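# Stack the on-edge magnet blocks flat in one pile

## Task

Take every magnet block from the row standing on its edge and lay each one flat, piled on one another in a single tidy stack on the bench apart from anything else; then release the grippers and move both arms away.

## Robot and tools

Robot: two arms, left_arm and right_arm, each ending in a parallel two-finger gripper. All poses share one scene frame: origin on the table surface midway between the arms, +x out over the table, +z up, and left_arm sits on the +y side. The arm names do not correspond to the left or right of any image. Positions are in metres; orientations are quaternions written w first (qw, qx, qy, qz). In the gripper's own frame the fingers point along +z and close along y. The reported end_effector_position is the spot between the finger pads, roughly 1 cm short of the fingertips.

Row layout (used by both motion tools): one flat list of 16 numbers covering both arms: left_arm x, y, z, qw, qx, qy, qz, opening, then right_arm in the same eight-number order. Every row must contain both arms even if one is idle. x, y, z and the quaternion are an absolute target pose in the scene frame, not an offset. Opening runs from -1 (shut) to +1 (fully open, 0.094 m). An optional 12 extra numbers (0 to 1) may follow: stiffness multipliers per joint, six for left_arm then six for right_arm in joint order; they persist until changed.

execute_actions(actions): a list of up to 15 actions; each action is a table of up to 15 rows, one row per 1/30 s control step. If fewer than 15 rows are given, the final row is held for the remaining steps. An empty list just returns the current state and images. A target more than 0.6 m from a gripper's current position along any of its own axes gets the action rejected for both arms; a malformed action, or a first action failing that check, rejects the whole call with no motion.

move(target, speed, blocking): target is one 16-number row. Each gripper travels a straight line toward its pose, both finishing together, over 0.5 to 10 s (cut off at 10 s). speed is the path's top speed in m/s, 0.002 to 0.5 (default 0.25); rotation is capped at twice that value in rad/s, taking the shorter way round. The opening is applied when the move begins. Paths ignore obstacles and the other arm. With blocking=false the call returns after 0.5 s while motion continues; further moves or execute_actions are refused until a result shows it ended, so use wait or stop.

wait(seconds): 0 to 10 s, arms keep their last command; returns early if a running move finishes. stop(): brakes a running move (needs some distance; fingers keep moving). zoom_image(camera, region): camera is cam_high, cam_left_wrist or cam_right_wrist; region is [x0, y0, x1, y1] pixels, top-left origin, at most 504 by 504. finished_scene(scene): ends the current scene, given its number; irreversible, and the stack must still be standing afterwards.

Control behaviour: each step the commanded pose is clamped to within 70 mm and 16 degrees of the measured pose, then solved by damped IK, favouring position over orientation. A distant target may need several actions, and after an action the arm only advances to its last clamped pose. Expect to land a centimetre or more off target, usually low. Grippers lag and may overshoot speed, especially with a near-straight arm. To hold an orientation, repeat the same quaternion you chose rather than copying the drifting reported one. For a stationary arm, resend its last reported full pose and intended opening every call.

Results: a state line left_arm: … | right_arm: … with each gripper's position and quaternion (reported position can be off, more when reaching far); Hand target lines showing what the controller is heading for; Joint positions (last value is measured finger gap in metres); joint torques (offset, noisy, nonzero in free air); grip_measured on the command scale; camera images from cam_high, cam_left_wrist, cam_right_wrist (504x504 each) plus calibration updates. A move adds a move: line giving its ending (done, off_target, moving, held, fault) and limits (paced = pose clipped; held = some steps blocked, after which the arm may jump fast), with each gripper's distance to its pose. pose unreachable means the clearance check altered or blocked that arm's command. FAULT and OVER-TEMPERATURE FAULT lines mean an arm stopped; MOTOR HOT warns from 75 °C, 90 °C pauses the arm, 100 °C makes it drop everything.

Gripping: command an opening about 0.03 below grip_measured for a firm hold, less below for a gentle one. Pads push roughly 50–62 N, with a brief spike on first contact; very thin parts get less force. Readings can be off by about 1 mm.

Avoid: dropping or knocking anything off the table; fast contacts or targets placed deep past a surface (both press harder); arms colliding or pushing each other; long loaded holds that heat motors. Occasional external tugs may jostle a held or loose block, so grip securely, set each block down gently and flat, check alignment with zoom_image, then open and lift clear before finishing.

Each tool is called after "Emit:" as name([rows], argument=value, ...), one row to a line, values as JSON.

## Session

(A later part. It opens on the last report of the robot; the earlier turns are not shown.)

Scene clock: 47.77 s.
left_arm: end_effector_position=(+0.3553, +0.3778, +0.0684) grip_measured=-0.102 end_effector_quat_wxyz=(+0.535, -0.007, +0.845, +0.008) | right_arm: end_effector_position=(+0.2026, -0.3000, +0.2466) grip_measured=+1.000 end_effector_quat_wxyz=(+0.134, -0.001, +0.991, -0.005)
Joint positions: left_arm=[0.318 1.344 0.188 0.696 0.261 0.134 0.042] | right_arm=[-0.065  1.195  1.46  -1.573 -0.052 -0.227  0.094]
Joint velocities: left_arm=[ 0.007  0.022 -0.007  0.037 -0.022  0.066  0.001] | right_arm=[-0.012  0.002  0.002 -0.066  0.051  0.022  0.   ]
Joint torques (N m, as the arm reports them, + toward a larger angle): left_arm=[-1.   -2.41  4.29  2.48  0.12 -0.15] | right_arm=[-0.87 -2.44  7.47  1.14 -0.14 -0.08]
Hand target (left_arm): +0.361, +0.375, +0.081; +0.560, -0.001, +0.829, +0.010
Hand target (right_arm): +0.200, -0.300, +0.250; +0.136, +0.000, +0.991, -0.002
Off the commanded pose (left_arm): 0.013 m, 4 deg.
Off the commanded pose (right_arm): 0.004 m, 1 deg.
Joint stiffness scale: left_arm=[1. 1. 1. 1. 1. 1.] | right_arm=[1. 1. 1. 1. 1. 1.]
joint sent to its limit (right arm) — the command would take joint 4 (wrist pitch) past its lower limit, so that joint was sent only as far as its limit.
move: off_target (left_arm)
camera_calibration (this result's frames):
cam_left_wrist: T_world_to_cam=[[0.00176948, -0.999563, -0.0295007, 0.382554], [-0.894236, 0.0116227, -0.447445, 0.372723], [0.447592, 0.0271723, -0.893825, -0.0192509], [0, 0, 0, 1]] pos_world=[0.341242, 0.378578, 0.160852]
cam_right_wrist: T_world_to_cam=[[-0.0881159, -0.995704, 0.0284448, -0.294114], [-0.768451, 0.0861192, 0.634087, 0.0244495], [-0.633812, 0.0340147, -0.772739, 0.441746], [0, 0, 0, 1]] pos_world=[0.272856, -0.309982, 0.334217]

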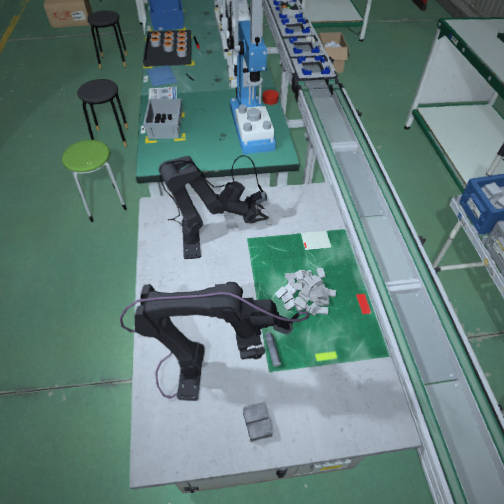

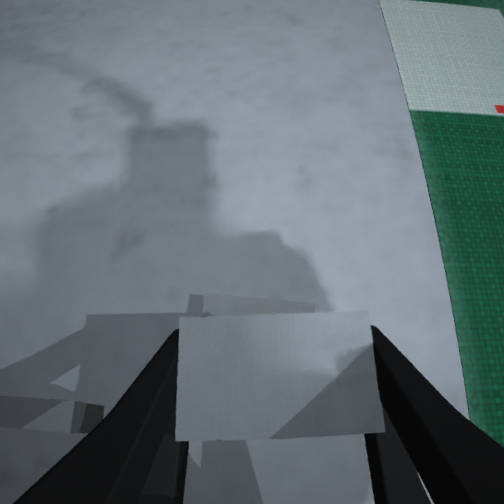

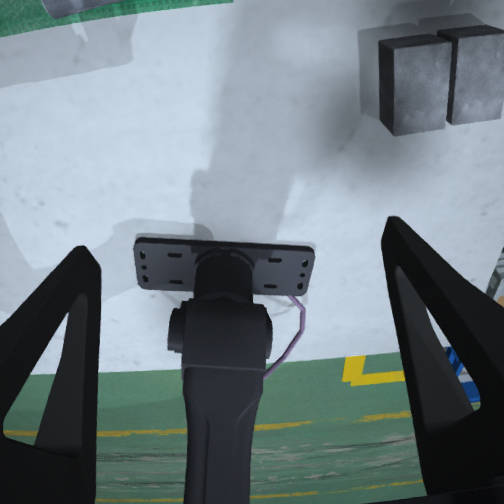

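Emit:
move(target=[0.389,0.383,0.055,0.555,0.036,0.83,-0.024,-0.15, 0.2,-0.3,0.25,0.13,0,0.99,0,1], speed=0.06)

Emit:
move(target=[0.389,0.383,0.028,0.555,0.036,0.83,-0.024,-0.15, 0.2,-0.3,0.25,0.13,0,0.99,0,1], speed=0.025)

Emit:
zoom_image(camera="cam_high", region=[220, 170, 310, 240])

Scene clock: 49.57 s.
left_arm: end_effector_position=(+0.3679, +0.3751, +0.0270) grip_measured=-0.102 end_effector_quat_wxyz=(+0.509, +0.019, +0.860, -0.037) | right_arm: end_effector_position=(+0.2026, -0.3000, +0.2466) grip_measured=+1.000 end_effector_quat_wxyz=(+0.134, -0.001, +0.991, -0.005)
Joint positions: left_arm=[0.367 1.653 0.241 0.864 0.399 0.181 0.042] | right_arm=[-0.065  1.195  1.46  -1.573 -0.052 -0.227  0.094]
Joint velocities: left_arm=[-0.007  0.022 -0.002  0.051 -0.007  0.007  0.   ] | right_arm=[ 0.002 -0.007  0.002 -0.051  0.022 -0.051  0.   ]
Joint torques (N m, as the arm reports them, + toward a larger angle): left_arm=[ 0.94 -3.77  6.49  2.43  0.4   0.06] | right_arm=[-0.81 -2.51  7.4   1.13 -0.13 -0.07]
Hand target (left_arm): +0.387, +0.383, +0.055; +0.554, +0.037, +0.831, -0.022
Hand target (right_arm): +0.200, -0.300, +0.250; +0.136, +0.000, +0.991, -0.002
Off the commanded pose (left_arm): 0.036 m, 7 deg.
Off the commanded pose (right_arm): 0.004 m, 1 deg.
Joint stiffness scale: left_arm=[1. 1. 1. 1. 1. 1.] | right_arm=[1. 1. 1. 1. 1. 1.]
joint sent to its limit (right arm) — the command would take joint 4 (wrist pitch) past its lower limit, so that joint was sent only as far as its limit.
move: off_target (left_arm)
camera_calibration (this result's frames):
cam_left_wrist: T_world_to_cam=[[-0.0916835, -0.995514, 0.0233808, 0.410046], [-0.915514, 0.0750335, -0.395227, 0.348159], [0.391699, -0.0576412, -0.918286, -0.00870922], [0, 0, 0, 1]] pos_world=[0.35975, 0.381581, 0.120017]
cam_right_wrist: T_world_to_cam=[[-0.0881159, -0.995704, 0.0284448, -0.294114], [-0.768451, 0.0861192, 0.634087, 0.0244495], [-0.633812, 0.0340147, -0.772739, 0.441746], [0, 0, 0, 1]] pos_world=[0.272856, -0.309982, 0.334217]

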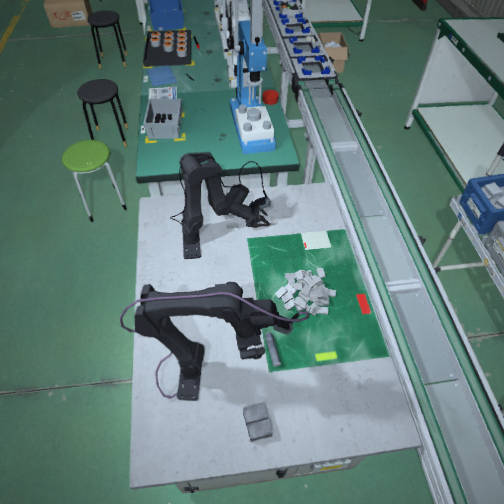

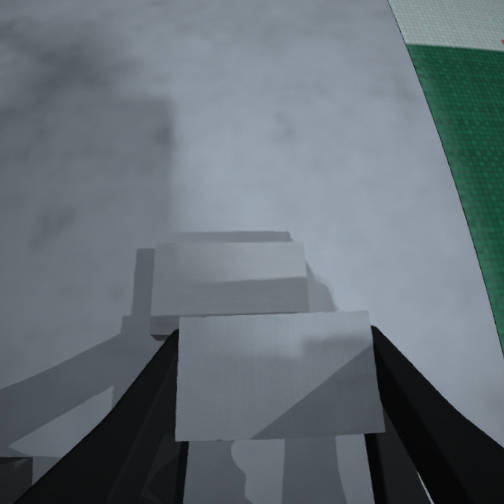

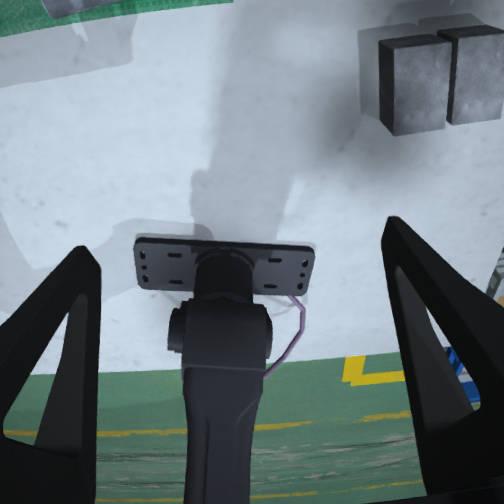

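Scene clock: 52.17 s.
left_arm: end_effector_position=(+0.3794, +0.3773, +0.0194) grip_measured=-0.102 end_effector_quat_wxyz=(+0.539, +0.030, +0.841, -0.030) | right_arm: end_effector_position=(+0.2026, -0.3000, +0.2466) grip_measured=+1.000 end_effector_quat_wxyz=(+0.134, -0.001, +0.991, -0.005)
Joint positions: left_arm=[0.367 1.846 0.241 1.133 0.412 0.182 0.042] | right_arm=[-0.065  1.195  1.46  -1.573 -0.052 -0.227  0.094]
Joint velocities: left_arm=[ 0.002  0.002 -0.002  0.037  0.037 -0.022 -0.001] | right_arm=[ 0.002  0.022  0.007  0.037 -0.007 -0.007  0.   ]
Joint torques (N m, as the arm reports them, + toward a larger angle): left_arm=[ 0.79 -3.77  4.68  1.98  0.25  0.01] | right_arm=[-0.83 -2.44  7.5   1.15 -0.14 -0.07]
Hand target (left_arm): +0.389, +0.383, +0.028; +0.555, +0.035, +0.831, -0.023
Hand target (right_arm): +0.200, -0.300, +0.250; +0.136, +0.000, +0.991, -0.002
Off the commanded pose (left_arm): 0.014 m, 2 deg.
Off the commanded pose (right_arm): 0.004 m, 1 deg.
Joint stiffness scale: left_arm=[1. 1. 1. 1. 1. 1.] | right_arm=[1. 1. 1. 1. 1. 1.]
joint sent to its limit (right arm) — the command would take joint 4 (wrist pitch) past its lower limit, so that joint was sent only as far as its limit.
move: off_target (left_arm)
camera_calibration (this result's frames):
cam_left_wrist: T_world_to_cam=[[-0.103459, -0.994621, -0.00510016, 0.41813], [-0.883459, 0.0942491, -0.45893, 0.337319], [0.456942, -0.0429745, -0.888458, -0.0510113], [0, 0, 0, 1]] pos_world=[0.364576, 0.381897, 0.111617]
cam_right_wrist: T_world_to_cam=[[-0.0881159, -0.995704, 0.0284448, -0.294114], [-0.768451, 0.0861192, 0.634087, 0.0244495], [-0.633812, 0.0340147, -0.772739, 0.441746], [0, 0, 0, 1]] pos_world=[0.272856, -0.309982, 0.334217]

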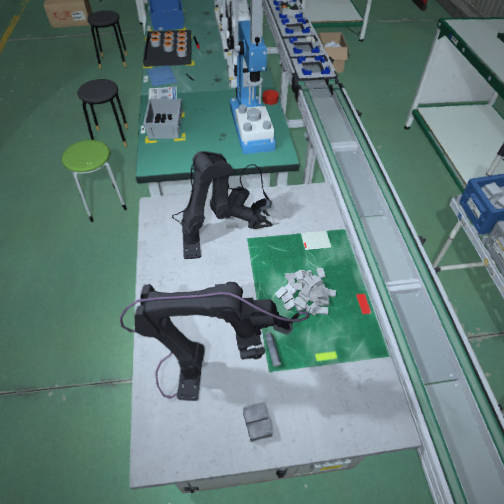

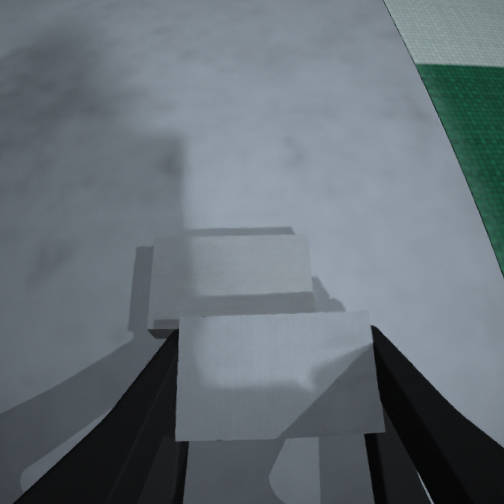

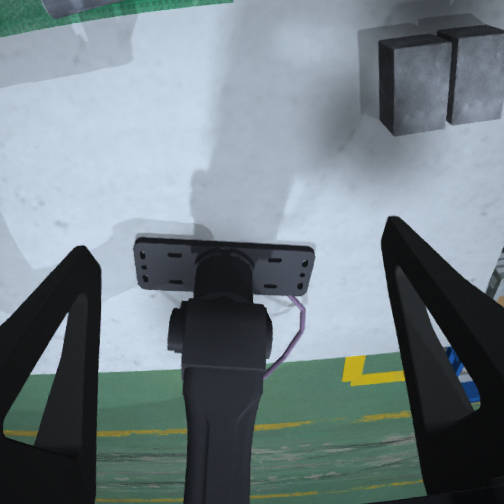

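Region (220, 170, 310, 240) of cam_high's 504x504 image, scaled by 5.600, with more detail than that image has.

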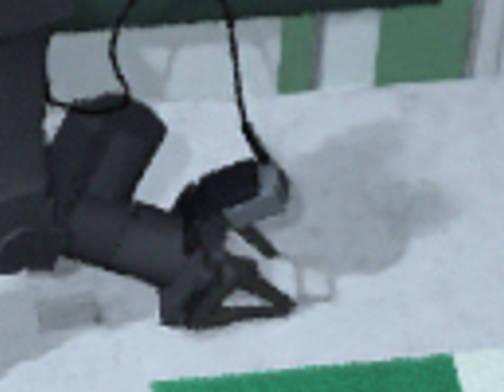

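Emit:
move(target=[0.39,0.39,0.075,0.57,0.036,0.82,-0.024,-0.15, 0.2,-0.3,0.25,0.13,0,0.99,0,1], speed=0.06)

Emit:
move(target=[0.425,0.393,0.068,0.58,0.036,0.813,-0.024,-0.15, 0.2,-0.3,0.25,0.13,0,0.99,0,1], speed=0.04)

Emit:
zoom_image(camera="cam_high", region=[220, 170, 310, 240])

Scene clock: 53.87 s.
left_arm: end_effector_position=(+0.3733, +0.3819, +0.0467) grip_measured=-0.102 end_effector_quat_wxyz=(+0.531, +0.021, +0.846, -0.038) | right_arm: end_effector_position=(+0.2026, -0.3000, +0.2466) grip_measured=+1.000 end_effector_quat_wxyz=(+0.134, -0.001, +0.991, -0.005)
Joint positions: left_arm=[0.399 1.6   0.259 0.841 0.44  0.182 0.042] | right_arm=[-0.065  1.195  1.46  -1.573 -0.052 -0.227  0.094]
Joint velocities: left_arm=[ 0.012  0.022  0.002 -0.022 -0.022 -0.081 -0.   ] | right_arm=[-0.007 -0.032 -0.007  0.007 -0.022  0.066  0.   ]
Joint torques (N m, as the arm reports them, + toward a larger angle): left_arm=[ 0.95 -5.73  6.68  2.05  0.37  0.03] | right_arm=[-0.85 -2.41  7.47  1.14 -0.14 -0.08]
Hand target (left_arm): +0.388, +0.389, +0.076; +0.570, +0.036, +0.821, -0.023
Hand target (right_arm): +0.200, -0.300, +0.250; +0.136, +0.000, +0.991, -0.002
Off the commanded pose (left_arm): 0.034 m, 6 deg.
Off the commanded pose (right_arm): 0.004 m, 1 deg.
Joint stiffness scale: left_arm=[1. 1. 1. 1. 1. 1.] | right_arm=[1. 1. 1. 1. 1. 1.]
joint sent to its limit (right arm) — the command would take joint 4 (wrist pitch) past its lower limit, so that joint was sent only as far as its limit.
move: off_target (left_arm)
camera_calibration (this result's frames):
cam_left_wrist: T_world_to_cam=[[-0.0963165, -0.995171, 0.0189388, 0.418607], [-0.893233, 0.0780244, -0.442771, 0.353111], [0.439155, -0.0595629, -0.896434, -0.010437], [0, 0, 0, 1]] pos_world=[0.360313, 0.388413, 0.139064]
cam_right_wrist: T_world_to_cam=[[-0.0881159, -0.995704, 0.0284448, -0.294114], [-0.768451, 0.0861192, 0.634087, 0.0244495], [-0.633812, 0.0340147, -0.772739, 0.441746], [0, 0, 0, 1]] pos_world=[0.272856, -0.309982, 0.334217]

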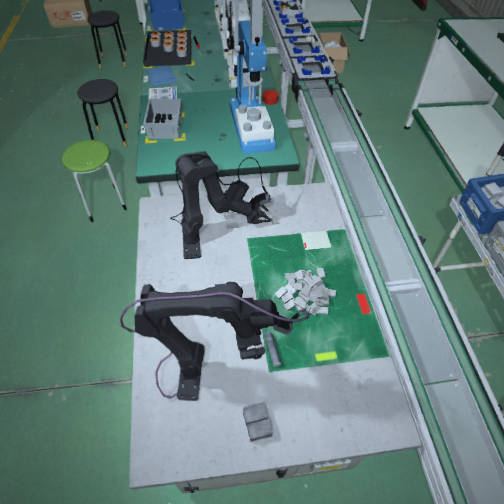

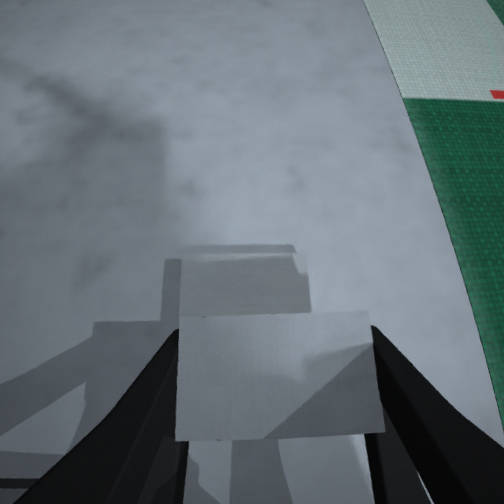

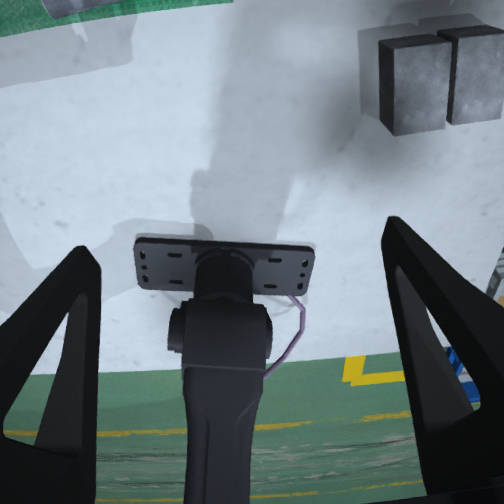

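Scene clock: 55.77 s.
left_arm: end_effector_position=(+0.4045, +0.3906, +0.0426) grip_measured=-0.102 end_effector_quat_wxyz=(+0.540, +0.021, +0.841, -0.033) | right_arm: end_effector_position=(+0.2026, -0.3000, +0.2466) grip_measured=+1.000 end_effector_quat_wxyz=(+0.134, -0.001, +0.991, -0.005)
Joint positions: left_arm=[0.379 1.751 0.364 0.916 0.417 0.168 0.042] | right_arm=[-0.065  1.195  1.46  -1.573 -0.052 -0.227  0.094]
Joint velocities: left_arm=[-0.012  0.022 -0.012  0.007  0.037 -0.037 -0.   ] | right_arm=[-0.007 -0.022  0.007 -0.066  0.037 -0.007  0.   ]
Joint torques (N m, as the arm reports them, + toward a larger angle): left_arm=[-0.98 -4.81  6.61  2.42  0.2  -0.12] | right_arm=[-0.85 -2.42  7.42  1.14 -0.13 -0.09]
Hand target (left_arm): +0.423, +0.392, +0.069; +0.580, +0.035, +0.814, -0.024
Hand target (right_arm): +0.200, -0.300, +0.250; +0.136, +0.000, +0.991, -0.002
Off the commanded pose (left_arm): 0.033 m, 6 deg.
Off the commanded pose (right_arm): 0.004 m, 1 deg.
Joint stiffness scale: left_arm=[1. 1. 1. 1. 1. 1.] | right_arm=[1. 1. 1. 1. 1. 1.]
joint sent to its limit (right arm) — the command would take joint 4 (wrist pitch) past its lower limit, so that joint was sent only as far as its limit.
move: off_target (left_arm)
camera_calibration (this result's frames):
cam_left_wrist: T_world_to_cam=[[-0.0909632, -0.995812, 0.00921542, 0.428866], [-0.884, 0.0764818, -0.461187, 0.376186], [0.458551, -0.0500975, -0.887255, -0.0392328], [0, 0, 0, 1]] pos_world=[0.38955, 0.396332, 0.134731]
cam_right_wrist: T_world_to_cam=[[-0.0881159, -0.995704, 0.0284448, -0.294114], [-0.768451, 0.0861192, 0.634087, 0.0244495], [-0.633812, 0.0340147, -0.772739, 0.441746], [0, 0, 0, 1]] pos_world=[0.272856, -0.309982, 0.334217]

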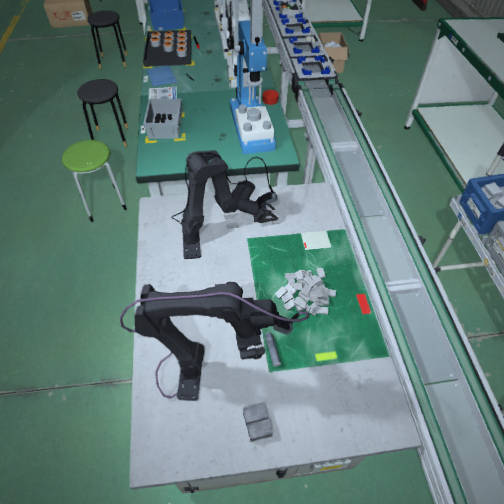

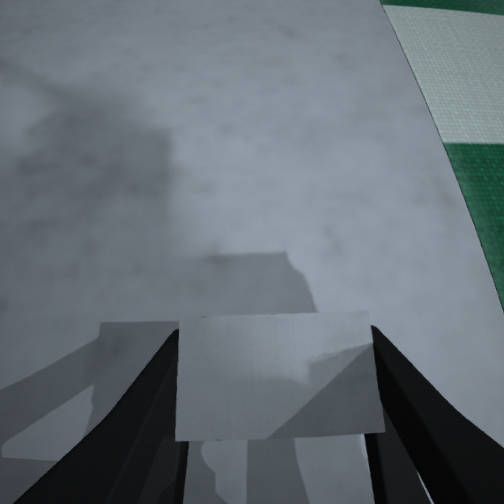

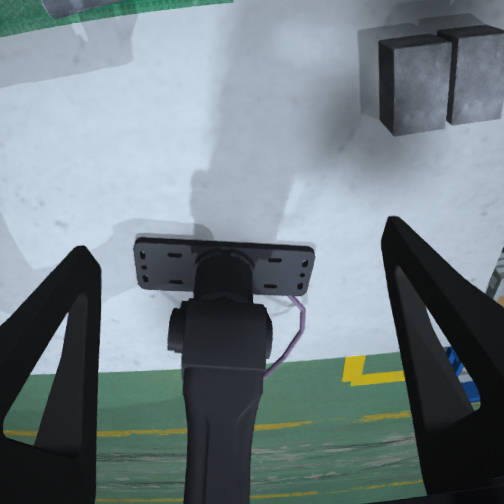

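Region (220, 170, 310, 240) of cam_high's 504x504 image, scaled by 5.600, with more detail than that image has.

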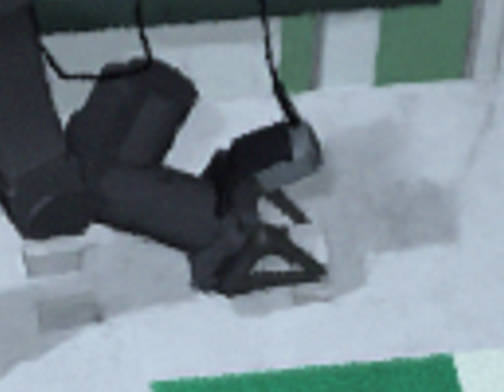

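Emit:
move(target=[0.412,0.387,0.03,0.555,0.036,0.83,-0.024,-0.15, 0.2,-0.3,0.25,0.13,0,0.99,0,1], speed=0.02)

Emit:
zoom_image(camera="cam_high", region=[220, 170, 310, 240])

Scene clock: 57.40 s.
left_arm: end_effector_position=(+0.4110, +0.3916, +0.0304) grip_measured=-0.102 end_effector_quat_wxyz=(+0.553, +0.027, +0.832, -0.024) | right_arm: end_effector_position=(+0.2026, -0.3000, +0.2466) grip_measured=+1.000 end_effector_quat_wxyz=(+0.134, -0.001, +0.991, -0.005)
Joint positions: left_arm=[0.37  1.878 0.364 1.079 0.406 0.17  0.042] | right_arm=[-0.065  1.195  1.46  -1.573 -0.052 -0.227  0.094]
Joint velocities: left_arm=[-0.002  0.002  0.002 -0.037  0.022 -0.007 -0.001] | right_arm=[-0.012  0.022 -0.012  0.022  0.066  0.007  0.   ]
Joint torques (N m, as the arm reports them, + toward a larger angle): left_arm=[-1.05 -4.45  3.11  1.91  0.11  0.04] | right_arm=[-0.89 -2.48  7.49  1.15 -0.12 -0.08]
Hand target (left_arm): +0.412, +0.387, +0.030; +0.555, +0.036, +0.831, -0.024
Hand target (right_arm): +0.200, -0.300, +0.250; +0.136, +0.000, +0.991, -0.002
Off the commanded pose (left_arm): 0.005 m, 1 deg.
Off the commanded pose (right_arm): 0.004 m, 1 deg.
Joint stiffness scale: left_arm=[1. 1. 1. 1. 1. 1.] | right_arm=[1. 1. 1. 1. 1. 1.]
joint sent to its limit (right arm) — the command would take joint 4 (wrist pitch) past its lower limit, so that joint was sent only as far as its limit.
move: done
camera_calibration (this result's frames):
cam_left_wrist: T_world_to_cam=[[-0.0904115, -0.995812, -0.0135464, 0.431022], [-0.868925, 0.0855229, -0.487498, 0.36724], [0.486615, -0.0323046, -0.873019, -0.0718756], [0, 0, 0, 1]] pos_world=[0.393049, 0.395488, 0.122119]
cam_right_wrist: T_world_to_cam=[[-0.0881159, -0.995704, 0.0284448, -0.294114], [-0.768451, 0.0861192, 0.634087, 0.0244495], [-0.633812, 0.0340147, -0.772739, 0.441746], [0, 0, 0, 1]] pos_world=[0.272856, -0.309982, 0.334217]

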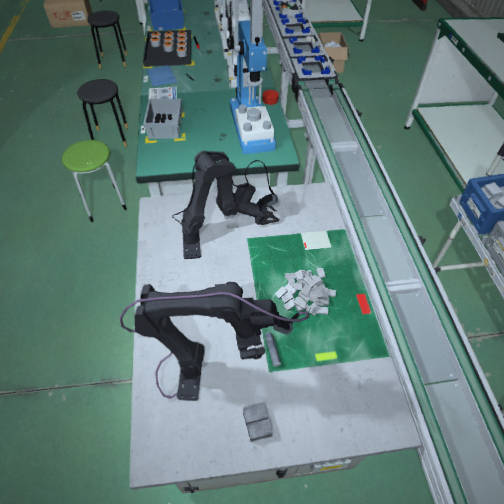

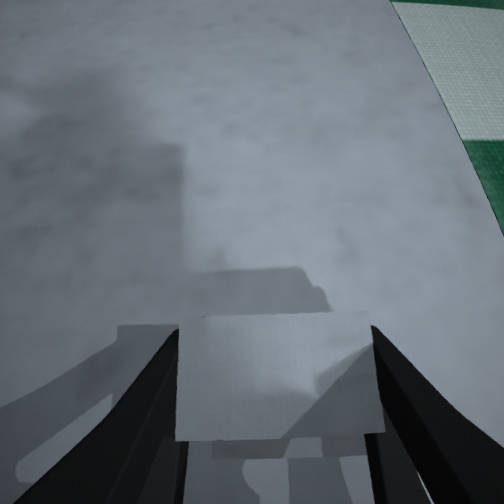

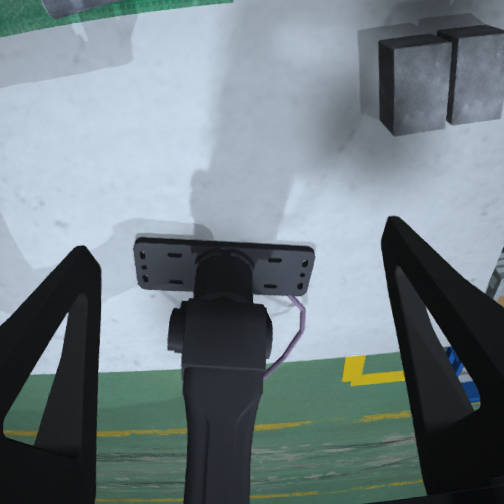

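Region (220, 170, 310, 240) of cam_high's 504x504 image, scaled by 5.600, with more detail than that image has.

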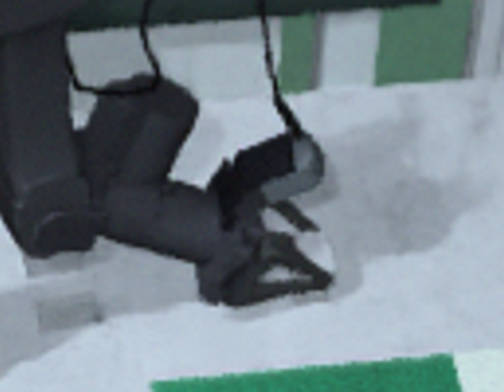

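Emit:
move(target=[0.403,0.383,0.027,0.54,0.036,0.84,-0.024,-0.15, 0.2,-0.3,0.25,0.13,0,0.99,0,1], speed=0.02)

Emit:
move(target=[0.403,0.383,0.027,0.54,0.036,0.84,-0.024,0.2, 0.2,-0.3,0.25,0.13,0,0.99,0,1])

Emit:
move(target=[0.39,0.385,0.12,0.3,0,0.954,0,0.4, 0.2,-0.3,0.25,0.13,0,0.99,0,1], speed=0.15)

Emit:
move(target=[0.206,0.404,0.07,0,-0.04,1,0,1, 0.2,-0.3,0.25,0.13,0,0.99,0,1])

Scene clock: 58.83 s.
left_arm: end_effector_position=(+0.4109, +0.3912, +0.0301) grip_measured=-0.102 end_effector_quat_wxyz=(+0.550, +0.030, +0.834, -0.018) | right_arm: end_effector_position=(+0.2026, -0.3000, +0.2466) grip_measured=+1.000 end_effector_quat_wxyz=(+0.134, -0.001, +0.991, -0.005)
Joint positions: left_arm=[0.364 1.87  0.364 1.066 0.393 0.182 0.042] | right_arm=[-0.065  1.195  1.46  -1.573 -0.052 -0.227  0.094]
Joint velocities: left_arm=[ 0.002 -0.027  0.012 -0.037  0.022 -0.007  0.001] | right_arm=[ 0.012  0.002  0.002  0.066  0.037 -0.11   0.   ]
Joint torques (N m, as the arm reports them, + toward a larger angle): left_arm=[-1.01 -6.7   1.43  1.51  0.18  0.  ] | right_arm=[-0.85 -2.43  7.41  1.13 -0.14 -0.08]
Hand target (left_arm): +0.403, +0.383, +0.027; +0.541, +0.036, +0.840, -0.024
Hand target (right_arm): +0.200, -0.300, +0.250; +0.136, +0.000, +0.991, -0.002
Off the commanded pose (left_arm): 0.012 m, 2 deg.
Off the commanded pose (right_arm): 0.004 m, 1 deg.
Joint stiffness scale: left_arm=[1. 1. 1. 1. 1. 1.] | right_arm=[1. 1. 1. 1. 1. 1.]
joint sent to its limit (right arm) — the command would take joint 4 (wrist pitch) past its lower limit, so that joint was sent only as far as its limit.
move: off_target (left_arm)
camera_calibration (this result's frames):
cam_left_wrist: T_world_to_cam=[[-0.0894045, -0.995634, -0.0268246, 0.430557], [-0.872047, 0.0912617, -0.480838, 0.365876], [0.481187, -0.0195968, -0.876399, -0.0747375], [0, 0, 0, 1]] pos_world=[0.393518, 0.393822, 0.121977]
cam_right_wrist: T_world_to_cam=[[-0.0881159, -0.995704, 0.0284448, -0.294114], [-0.768451, 0.0861192, 0.634087, 0.0244495], [-0.633812, 0.0340147, -0.772739, 0.441746], [0, 0, 0, 1]] pos_world=[0.272856, -0.309982, 0.334217]

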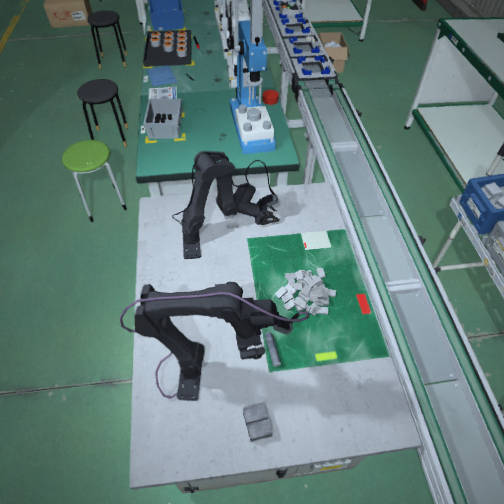

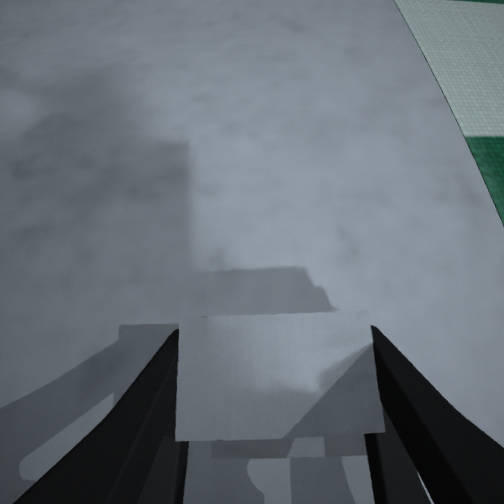

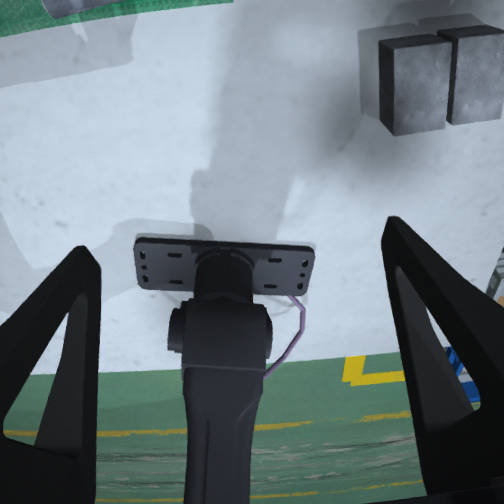

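Scene clock: 59.53 s.
left_arm: end_effector_position=(+0.4087, +0.3904, +0.0253) grip_measured=+0.197 end_effector_quat_wxyz=(+0.542, +0.028, +0.840, -0.022) | right_arm: end_effector_position=(+0.2026, -0.3000, +0.2466) grip_measured=+1.000 end_effector_quat_wxyz=(+0.134, -0.001, +0.991, -0.005)
Joint positions: left_arm=[0.364 1.87  0.364 1.043 0.393 0.182 0.056] | right_arm=[-0.065  1.195  1.46  -1.573 -0.052 -0.227  0.094]
Joint velocities: left_arm=[-0.017  0.007 -0.002  0.037 -0.007 -0.051 -0.   ] | right_arm=[-0.002  0.007  0.002 -0.007  0.007 -0.022  0.   ]
Joint torques (N m, as the arm reports them, + toward a larger angle): left_arm=[-1.06 -6.65  1.45  1.73  0.15  0.04] | right_arm=[-0.9  -2.46  7.44  1.14 -0.14 -0.07]
Hand target (left_arm): +0.403, +0.383, +0.027; +0.541, +0.036, +0.840, -0.024
Hand target (right_arm): +0.200, -0.300, +0.250; +0.136, +0.000, +0.991, -0.002
Off the commanded pose (left_arm): 0.010 m, 1 deg.
Off the commanded pose (right_arm): 0.004 m, 1 deg.
Joint stiffness scale: left_arm=[1. 1. 1. 1. 1. 1.] | right_arm=[1. 1. 1. 1. 1. 1.]
joint sent to its limit (right arm) — the command would take joint 4 (wrist pitch) past its lower limit, so that joint was sent only as far as its limit.
move: done
camera_calibration (this result's frames):
cam_left_wrist: T_world_to_cam=[[-0.0898664, -0.995808, -0.0170337, 0.429432], [-0.881987, 0.0875158, -0.463076, 0.366851], [0.462625, -0.0265914, -0.886155, -0.0673171], [0, 0, 0, 1]] pos_world=[0.393292, 0.393737, 0.117541]
cam_right_wrist: T_world_to_cam=[[-0.0881159, -0.995704, 0.0284448, -0.294114], [-0.768451, 0.0861192, 0.634087, 0.0244495], [-0.633812, 0.0340147, -0.772739, 0.441746], [0, 0, 0, 1]] pos_world=[0.272856, -0.309982, 0.334217]

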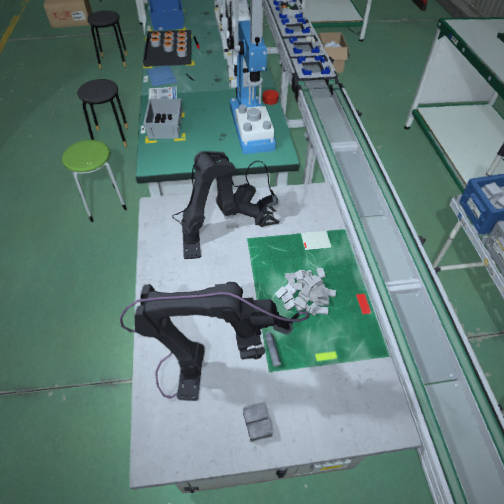

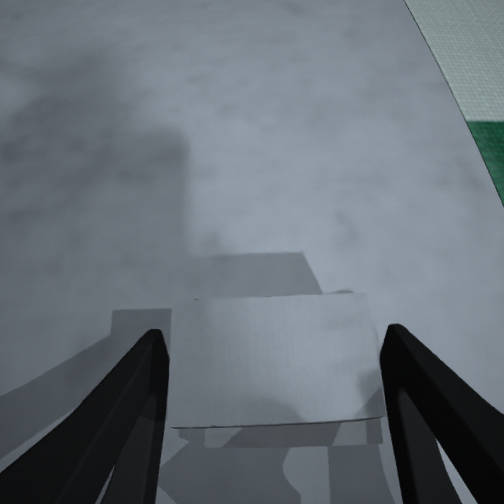

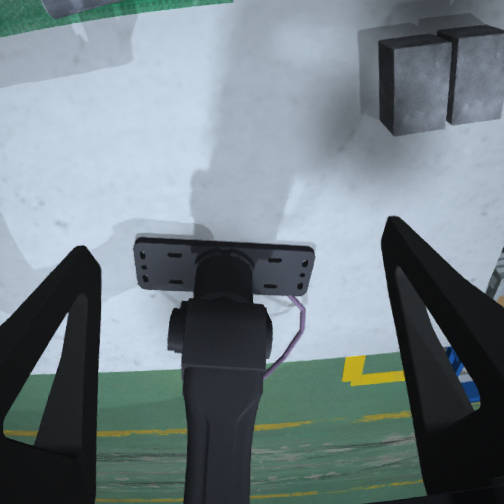

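Scene clock: 62.00 s.
left_arm: end_effector_position=(+0.3782, +0.3856, +0.1077) grip_measured=+0.397 end_effector_quat_wxyz=(+0.284, -0.005, +0.959, -0.007) | right_arm: end_effector_position=(+0.2026, -0.3000, +0.2466) grip_measured=+1.000 end_effector_quat_wxyz=(+0.134, -0.001, +0.991, -0.005)
Joint positions: left_arm=[ 0.266  1.43   0.936 -0.518  0.153  0.207  0.066] | right_arm=[-0.065  1.195  1.46  -1.573 -0.052 -0.227  0.094]
Joint velocities: left_arm=[ 0.012  0.012 -0.007  0.007  0.007  0.007  0.   ] | right_arm=[-0.012  0.002 -0.002 -0.022 -0.066  0.037  0.   ]
Joint torques (N m, as the arm reports them, + toward a larger angle): left_arm=[-1.   -4.6   8.7   1.08  0.08 -0.01] | right_arm=[-0.91 -2.41  7.45  1.14 -0.13 -0.08]
Hand target (left_arm): +0.387, +0.384, +0.122; +0.300, +0.003, +0.954, -0.004
Hand target (right_arm): +0.200, -0.300, +0.250; +0.136, +0.000, +0.991, -0.002
Off the commanded pose (left_arm): 0.017 m, 2 deg.
Off the commanded pose (right_arm): 0.004 m, 1 deg.
Joint stiffness scale: left_arm=[1. 1. 1. 1. 1. 1.] | right_arm=[1. 1. 1. 1. 1. 1.]
joint sent to its limit (right arm) — the command would take joint 4 (wrist pitch) past its lower limit, so that joint was sent only as far as its limit.
move: off_target (left_arm)
camera_calibration (this result's frames):
cam_left_wrist: T_world_to_cam=[[-0.0229459, -0.999706, 0.00777495, 0.396823], [-0.995949, 0.0235346, 0.0867906, 0.387023], [-0.0869481, -0.00575196, -0.996196, 0.231274], [0, 0, 0, 1]] pos_world=[0.414669, 0.388929, 0.193719]
cam_right_wrist: T_world_to_cam=[[-0.0881159, -0.995704, 0.0284448, -0.294114], [-0.768451, 0.0861192, 0.634087, 0.0244495], [-0.633812, 0.0340147, -0.772739, 0.441746], [0, 0, 0, 1]] pos_world=[0.272856, -0.309982, 0.334217]

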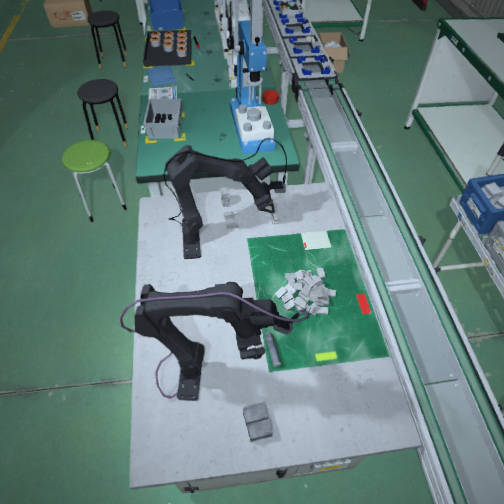

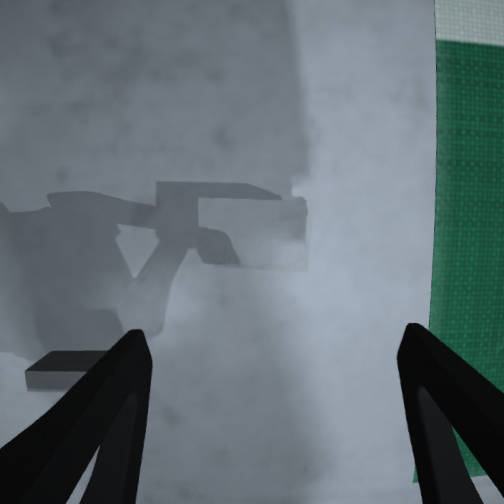

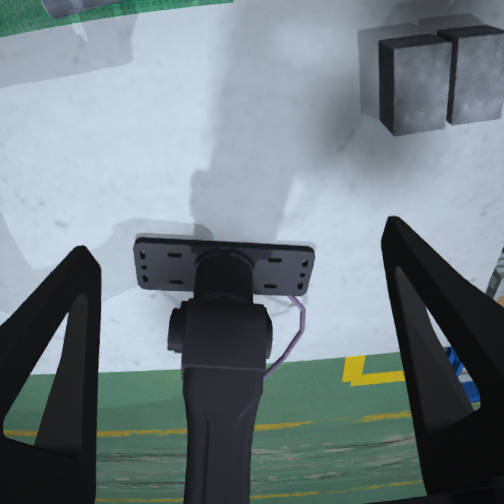

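Scene clock: 63.67 s.
left_arm: end_effector_position=(+0.2122, +0.4047, +0.0646) grip_measured=+1.000 end_effector_quat_wxyz=(-0.003, -0.037, +0.999, -0.005) | right_arm: end_effector_position=(+0.2026, -0.3000, +0.2466) grip_measured=+1.000 end_effector_quat_wxyz=(+0.134, -0.001, +0.991, -0.005)
Joint positions: left_arm=[ 0.44   1.356  0.861 -1.085  0.007  0.362  0.094] | right_arm=[-0.065  1.195  1.46  -1.573 -0.052 -0.227  0.094]
Joint velocities: left_arm=[-0.007  0.022 -0.012 -0.066 -0.037  0.007  0.   ] | right_arm=[ 0.002  0.002 -0.012  0.066  0.007  0.037  0.   ]
Joint torques (N m, as the arm reports them, + toward a larger angle): left_arm=[ 1.02 -4.92  4.56 -0.03  0.    0.06] | right_arm=[-0.87 -2.47  7.45  1.12 -0.13 -0.08]
Hand target (left_arm): +0.207, +0.405, +0.067; -0.001, -0.037, +0.999, -0.002
Hand target (right_arm): +0.200, -0.300, +0.250; +0.136, +0.000, +0.991, -0.002
Off the commanded pose (left_arm): 0.008 m, 1 deg.
Off the commanded pose (right_arm): 0.004 m, 1 deg.
Joint stiffness scale: left_arm=[1. 1. 1. 1. 1. 1.] | right_arm=[1. 1. 1. 1. 1. 1.]
joint sent to its limit (right arm) — the command would take joint 4 (wrist pitch) past its lower limit, so that joint was sent only as far as its limit.
move: done
camera_calibration (this result's frames):
cam_left_wrist: T_world_to_cam=[[0.0451175, -0.998818, 0.0181048, 0.396934], [-0.784101, -0.0241774, 0.620162, 0.164965], [-0.618991, -0.0421762, -0.784265, 0.288029], [0, 0, 0, 1]] pos_world=[0.289728, 0.412601, 0.116399]
cam_right_wrist: T_world_to_cam=[[-0.0881159, -0.995704, 0.0284448, -0.294114], [-0.768451, 0.0861192, 0.634087, 0.0244495], [-0.633812, 0.0340147, -0.772739, 0.441746], [0, 0, 0, 1]] pos_world=[0.272856, -0.309982, 0.334217]

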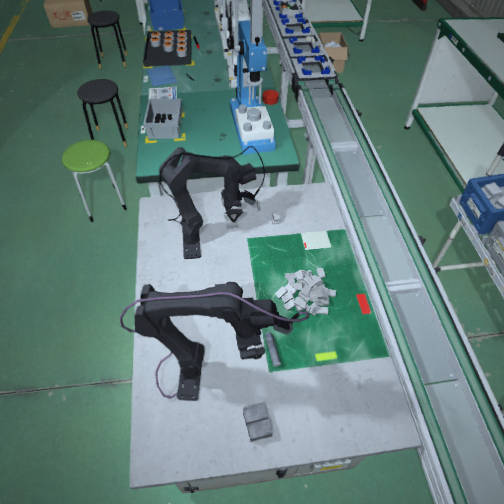

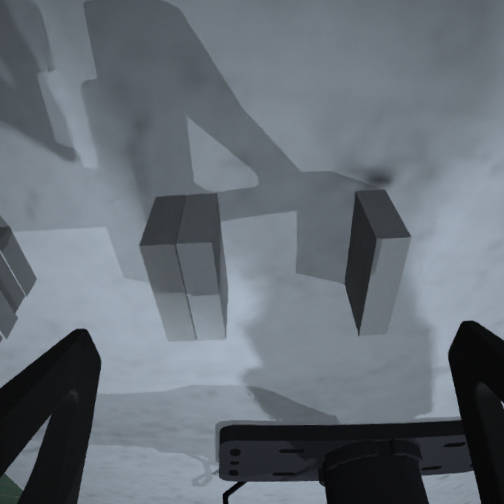

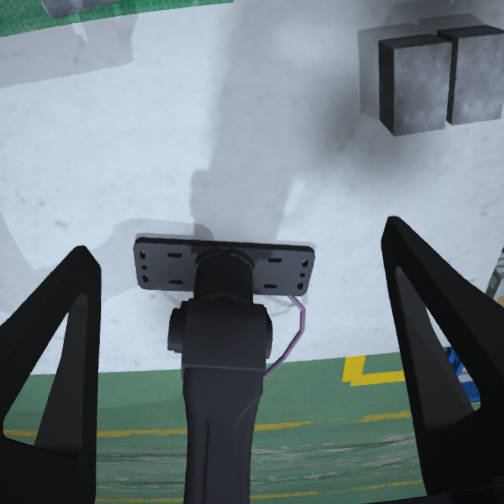

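Emit:
move(target=[0.206,0.398,0.009,0,-0.04,1,0,0.85, 0.2,-0.3,0.25,0.13,0,0.99,0,1], speed=0.05)

Emit:
execute_actions([
  [[0.206,0.398,0.009,0,-0.04,1,0,0.55, 0.2,-0.3,0.25,0.13,0,0.99,0,1]],
  [[0.206,0.398,0.009,0,-0.04,1,0,0.4, 0.2,-0.3,0.25,0.13,0,0.99,0,1]],
  [[0.206,0.398,0.009,0,-0.04,1,0,0.25, 0.2,-0.3,0.25,0.13,0,0.99,0,1]],
  [[0.206,0.398,0.009,0,-0.04,1,0,0.1, 0.2,-0.3,0.25,0.13,0,0.99,0,1]],
  [[0.206,0.398,0.009,0,-0.04,1,0,-0.05, 0.2,-0.3,0.25,0.13,0,0.99,0,1]],
  [[0.206,0.398,0.009,0,-0.04,1,0,-0.2, 0.2,-0.3,0.25,0.13,0,0.99,0,1]],
  [[0.206,0.398,0.009,0,-0.04,1,0,-0.36, 0.2,-0.3,0.25,0.13,0,0.99,0,1]],
])

Scene clock: 65.43 s.
left_arm: end_effector_position=(+0.2032, +0.3986, +0.0155) grip_measured=+0.852 end_effector_quat_wxyz=(-0.007, -0.041, +0.999, -0.004) | right_arm: end_effector_position=(+0.2026, -0.3000, +0.2466) grip_measured=+1.000 end_effector_quat_wxyz=(+0.134, -0.001, +0.991, -0.005)
Joint positions: left_arm=[ 0.427  1.397  0.684 -0.875  0.003  0.341  0.087] | right_arm=[-0.065  1.195  1.46  -1.573 -0.052 -0.227  0.094]
Joint velocities: left_arm=[-0.002  0.002  0.012 -0.051  0.007 -0.051  0.   ] | right_arm=[-0.002 -0.007  0.007 -0.022 -0.007  0.139  0.   ]
Joint torques (N m, as the arm reports them, + toward a larger angle): left_arm=[-0.9  -2.33  3.53  0.58 -0.01 -0.11] | right_arm=[-0.82 -2.49  7.48  1.15 -0.13 -0.08]
Hand target (left_arm): +0.207, +0.398, +0.009; -0.000, -0.040, +0.999, -0.000
Hand target (right_arm): +0.200, -0.300, +0.250; +0.136, +0.000, +0.991, -0.002
Off the commanded pose (left_arm): 0.007 m, 1 deg.
Off the commanded pose (right_arm): 0.004 m, 1 deg.
Joint stiffness scale: left_arm=[1. 1. 1. 1. 1. 1.] | right_arm=[1. 1. 1. 1. 1. 1.]
joint sent to its limit (right arm) — the command would take joint 4 (wrist pitch) past its lower limit, so that joint was sent only as far as its limit.
move: done
camera_calibration (this result's frames):
cam_left_wrist: T_world_to_cam=[[0.0532149, -0.998447, 0.0164867, 0.39038], [-0.778239, -0.0311219, 0.627197, 0.189694], [-0.625709, -0.0462068, -0.778686, 0.246554], [0, 0, 0, 1]] pos_world=[0.281125, 0.407069, 0.0665763]
cam_right_wrist: T_world_to_cam=[[-0.0881159, -0.995704, 0.0284448, -0.294114], [-0.768451, 0.0861192, 0.634087, 0.0244495], [-0.633812, 0.0340147, -0.772739, 0.441746], [0, 0, 0, 1]] pos_world=[0.272856, -0.309982, 0.334217]

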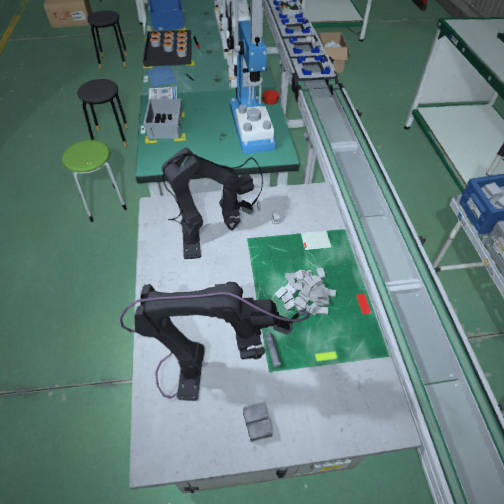

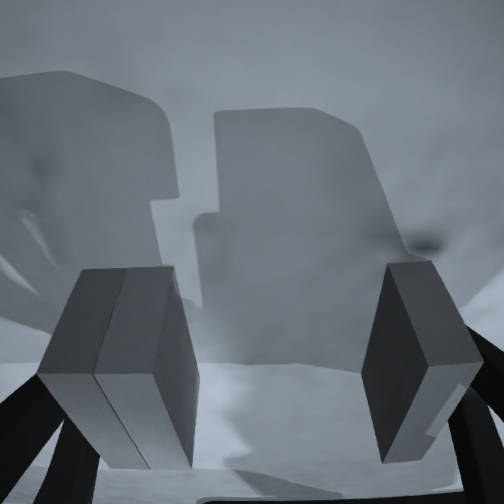

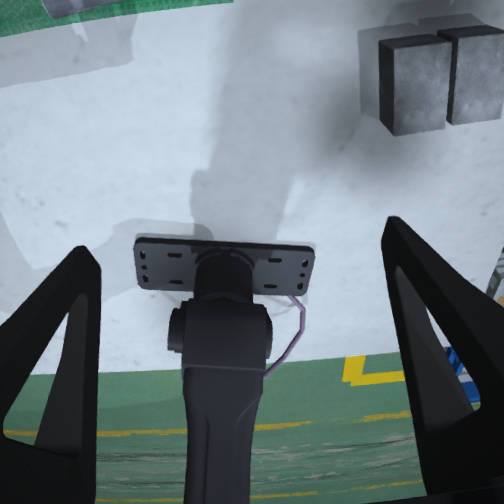

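Scene clock: 68.93 s.
left_arm: end_effector_position=(+0.2077, +0.4028, +0.0147) grip_measured=-0.353 end_effector_quat_wxyz=(+0.002, -0.041, +0.999, +0.006) | right_arm: end_effector_position=(+0.2026, -0.3000, +0.2466) grip_measured=+1.000 end_effector_quat_wxyz=(+0.134, -0.001, +0.991, -0.005)
Joint positions: left_arm=[ 0.427  1.397  0.681 -0.847 -0.009  0.341  0.03 ] | right_arm=[-0.065  1.195  1.46  -1.573 -0.052 -0.227  0.094]
Joint velocities: left_arm=[ 0.007 -0.007 -0.002  0.022  0.037 -0.081 -0.001] | right_arm=[-0.012  0.007 -0.002 -0.066 -0.007  0.051  0.   ]
Joint torques (N m, as the arm reports them, + toward a larger angle): left_arm=[-0.78 -2.68  3.49  0.31  0.14 -0.12] | right_arm=[-0.83 -2.43  7.44  1.14 -0.14 -0.07]
Hand target (left_arm): +0.206, +0.398, +0.009; -0.000, -0.040, +0.999, -0.000
Hand target (right_arm): +0.200, -0.300, +0.250; +0.136, +0.000, +0.991, -0.002
Off the commanded pose (left_arm): 0.008 m, 1 deg.
Off the commanded pose (right_arm): 0.004 m, 1 deg.
Joint stiffness scale: left_arm=[1. 1. 1. 1. 1. 1.] | right_arm=[1. 1. 1. 1. 1. 1.]
joint sent to its limit (right arm) — the command would take joint 4 (wrist pitch) past its lower limit, so that joint was sent only as far as its limit.
camera_calibration (this result's frames):
cam_left_wrist: T_world_to_cam=[[0.0530528, -0.998586, -0.00351375, 0.394774], [-0.789241, -0.044086, 0.612499, 0.201469], [-0.611788, -0.0297216, -0.790463, 0.239634], [0, 0, 0, 1]] pos_world=[0.284669, 0.410219, 0.0674095]
cam_right_wrist: T_world_to_cam=[[-0.0881159, -0.995704, 0.0284448, -0.294114], [-0.768451, 0.0861192, 0.634087, 0.0244495], [-0.633812, 0.0340147, -0.772739, 0.441746], [0, 0, 0, 1]] pos_world=[0.272856, -0.309982, 0.334217]

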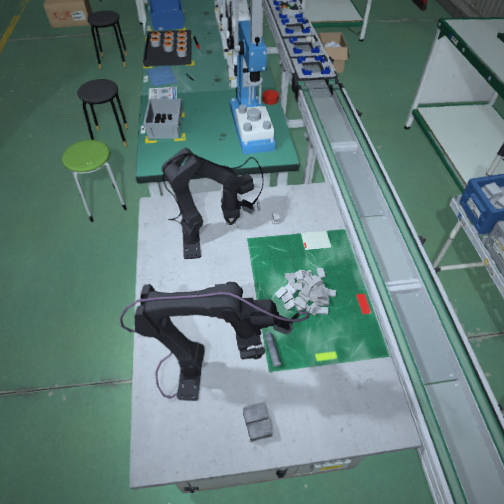

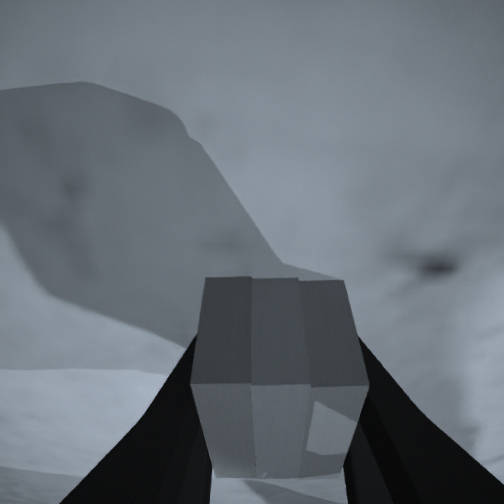

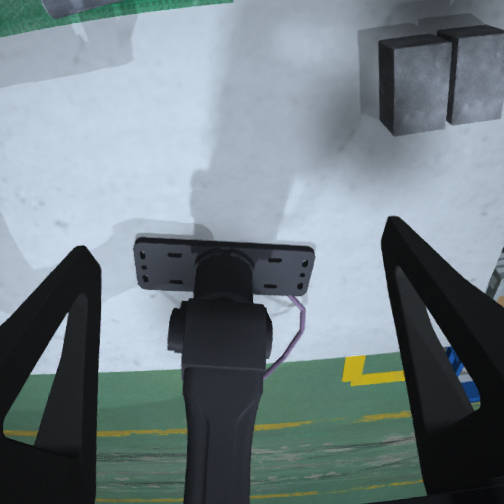

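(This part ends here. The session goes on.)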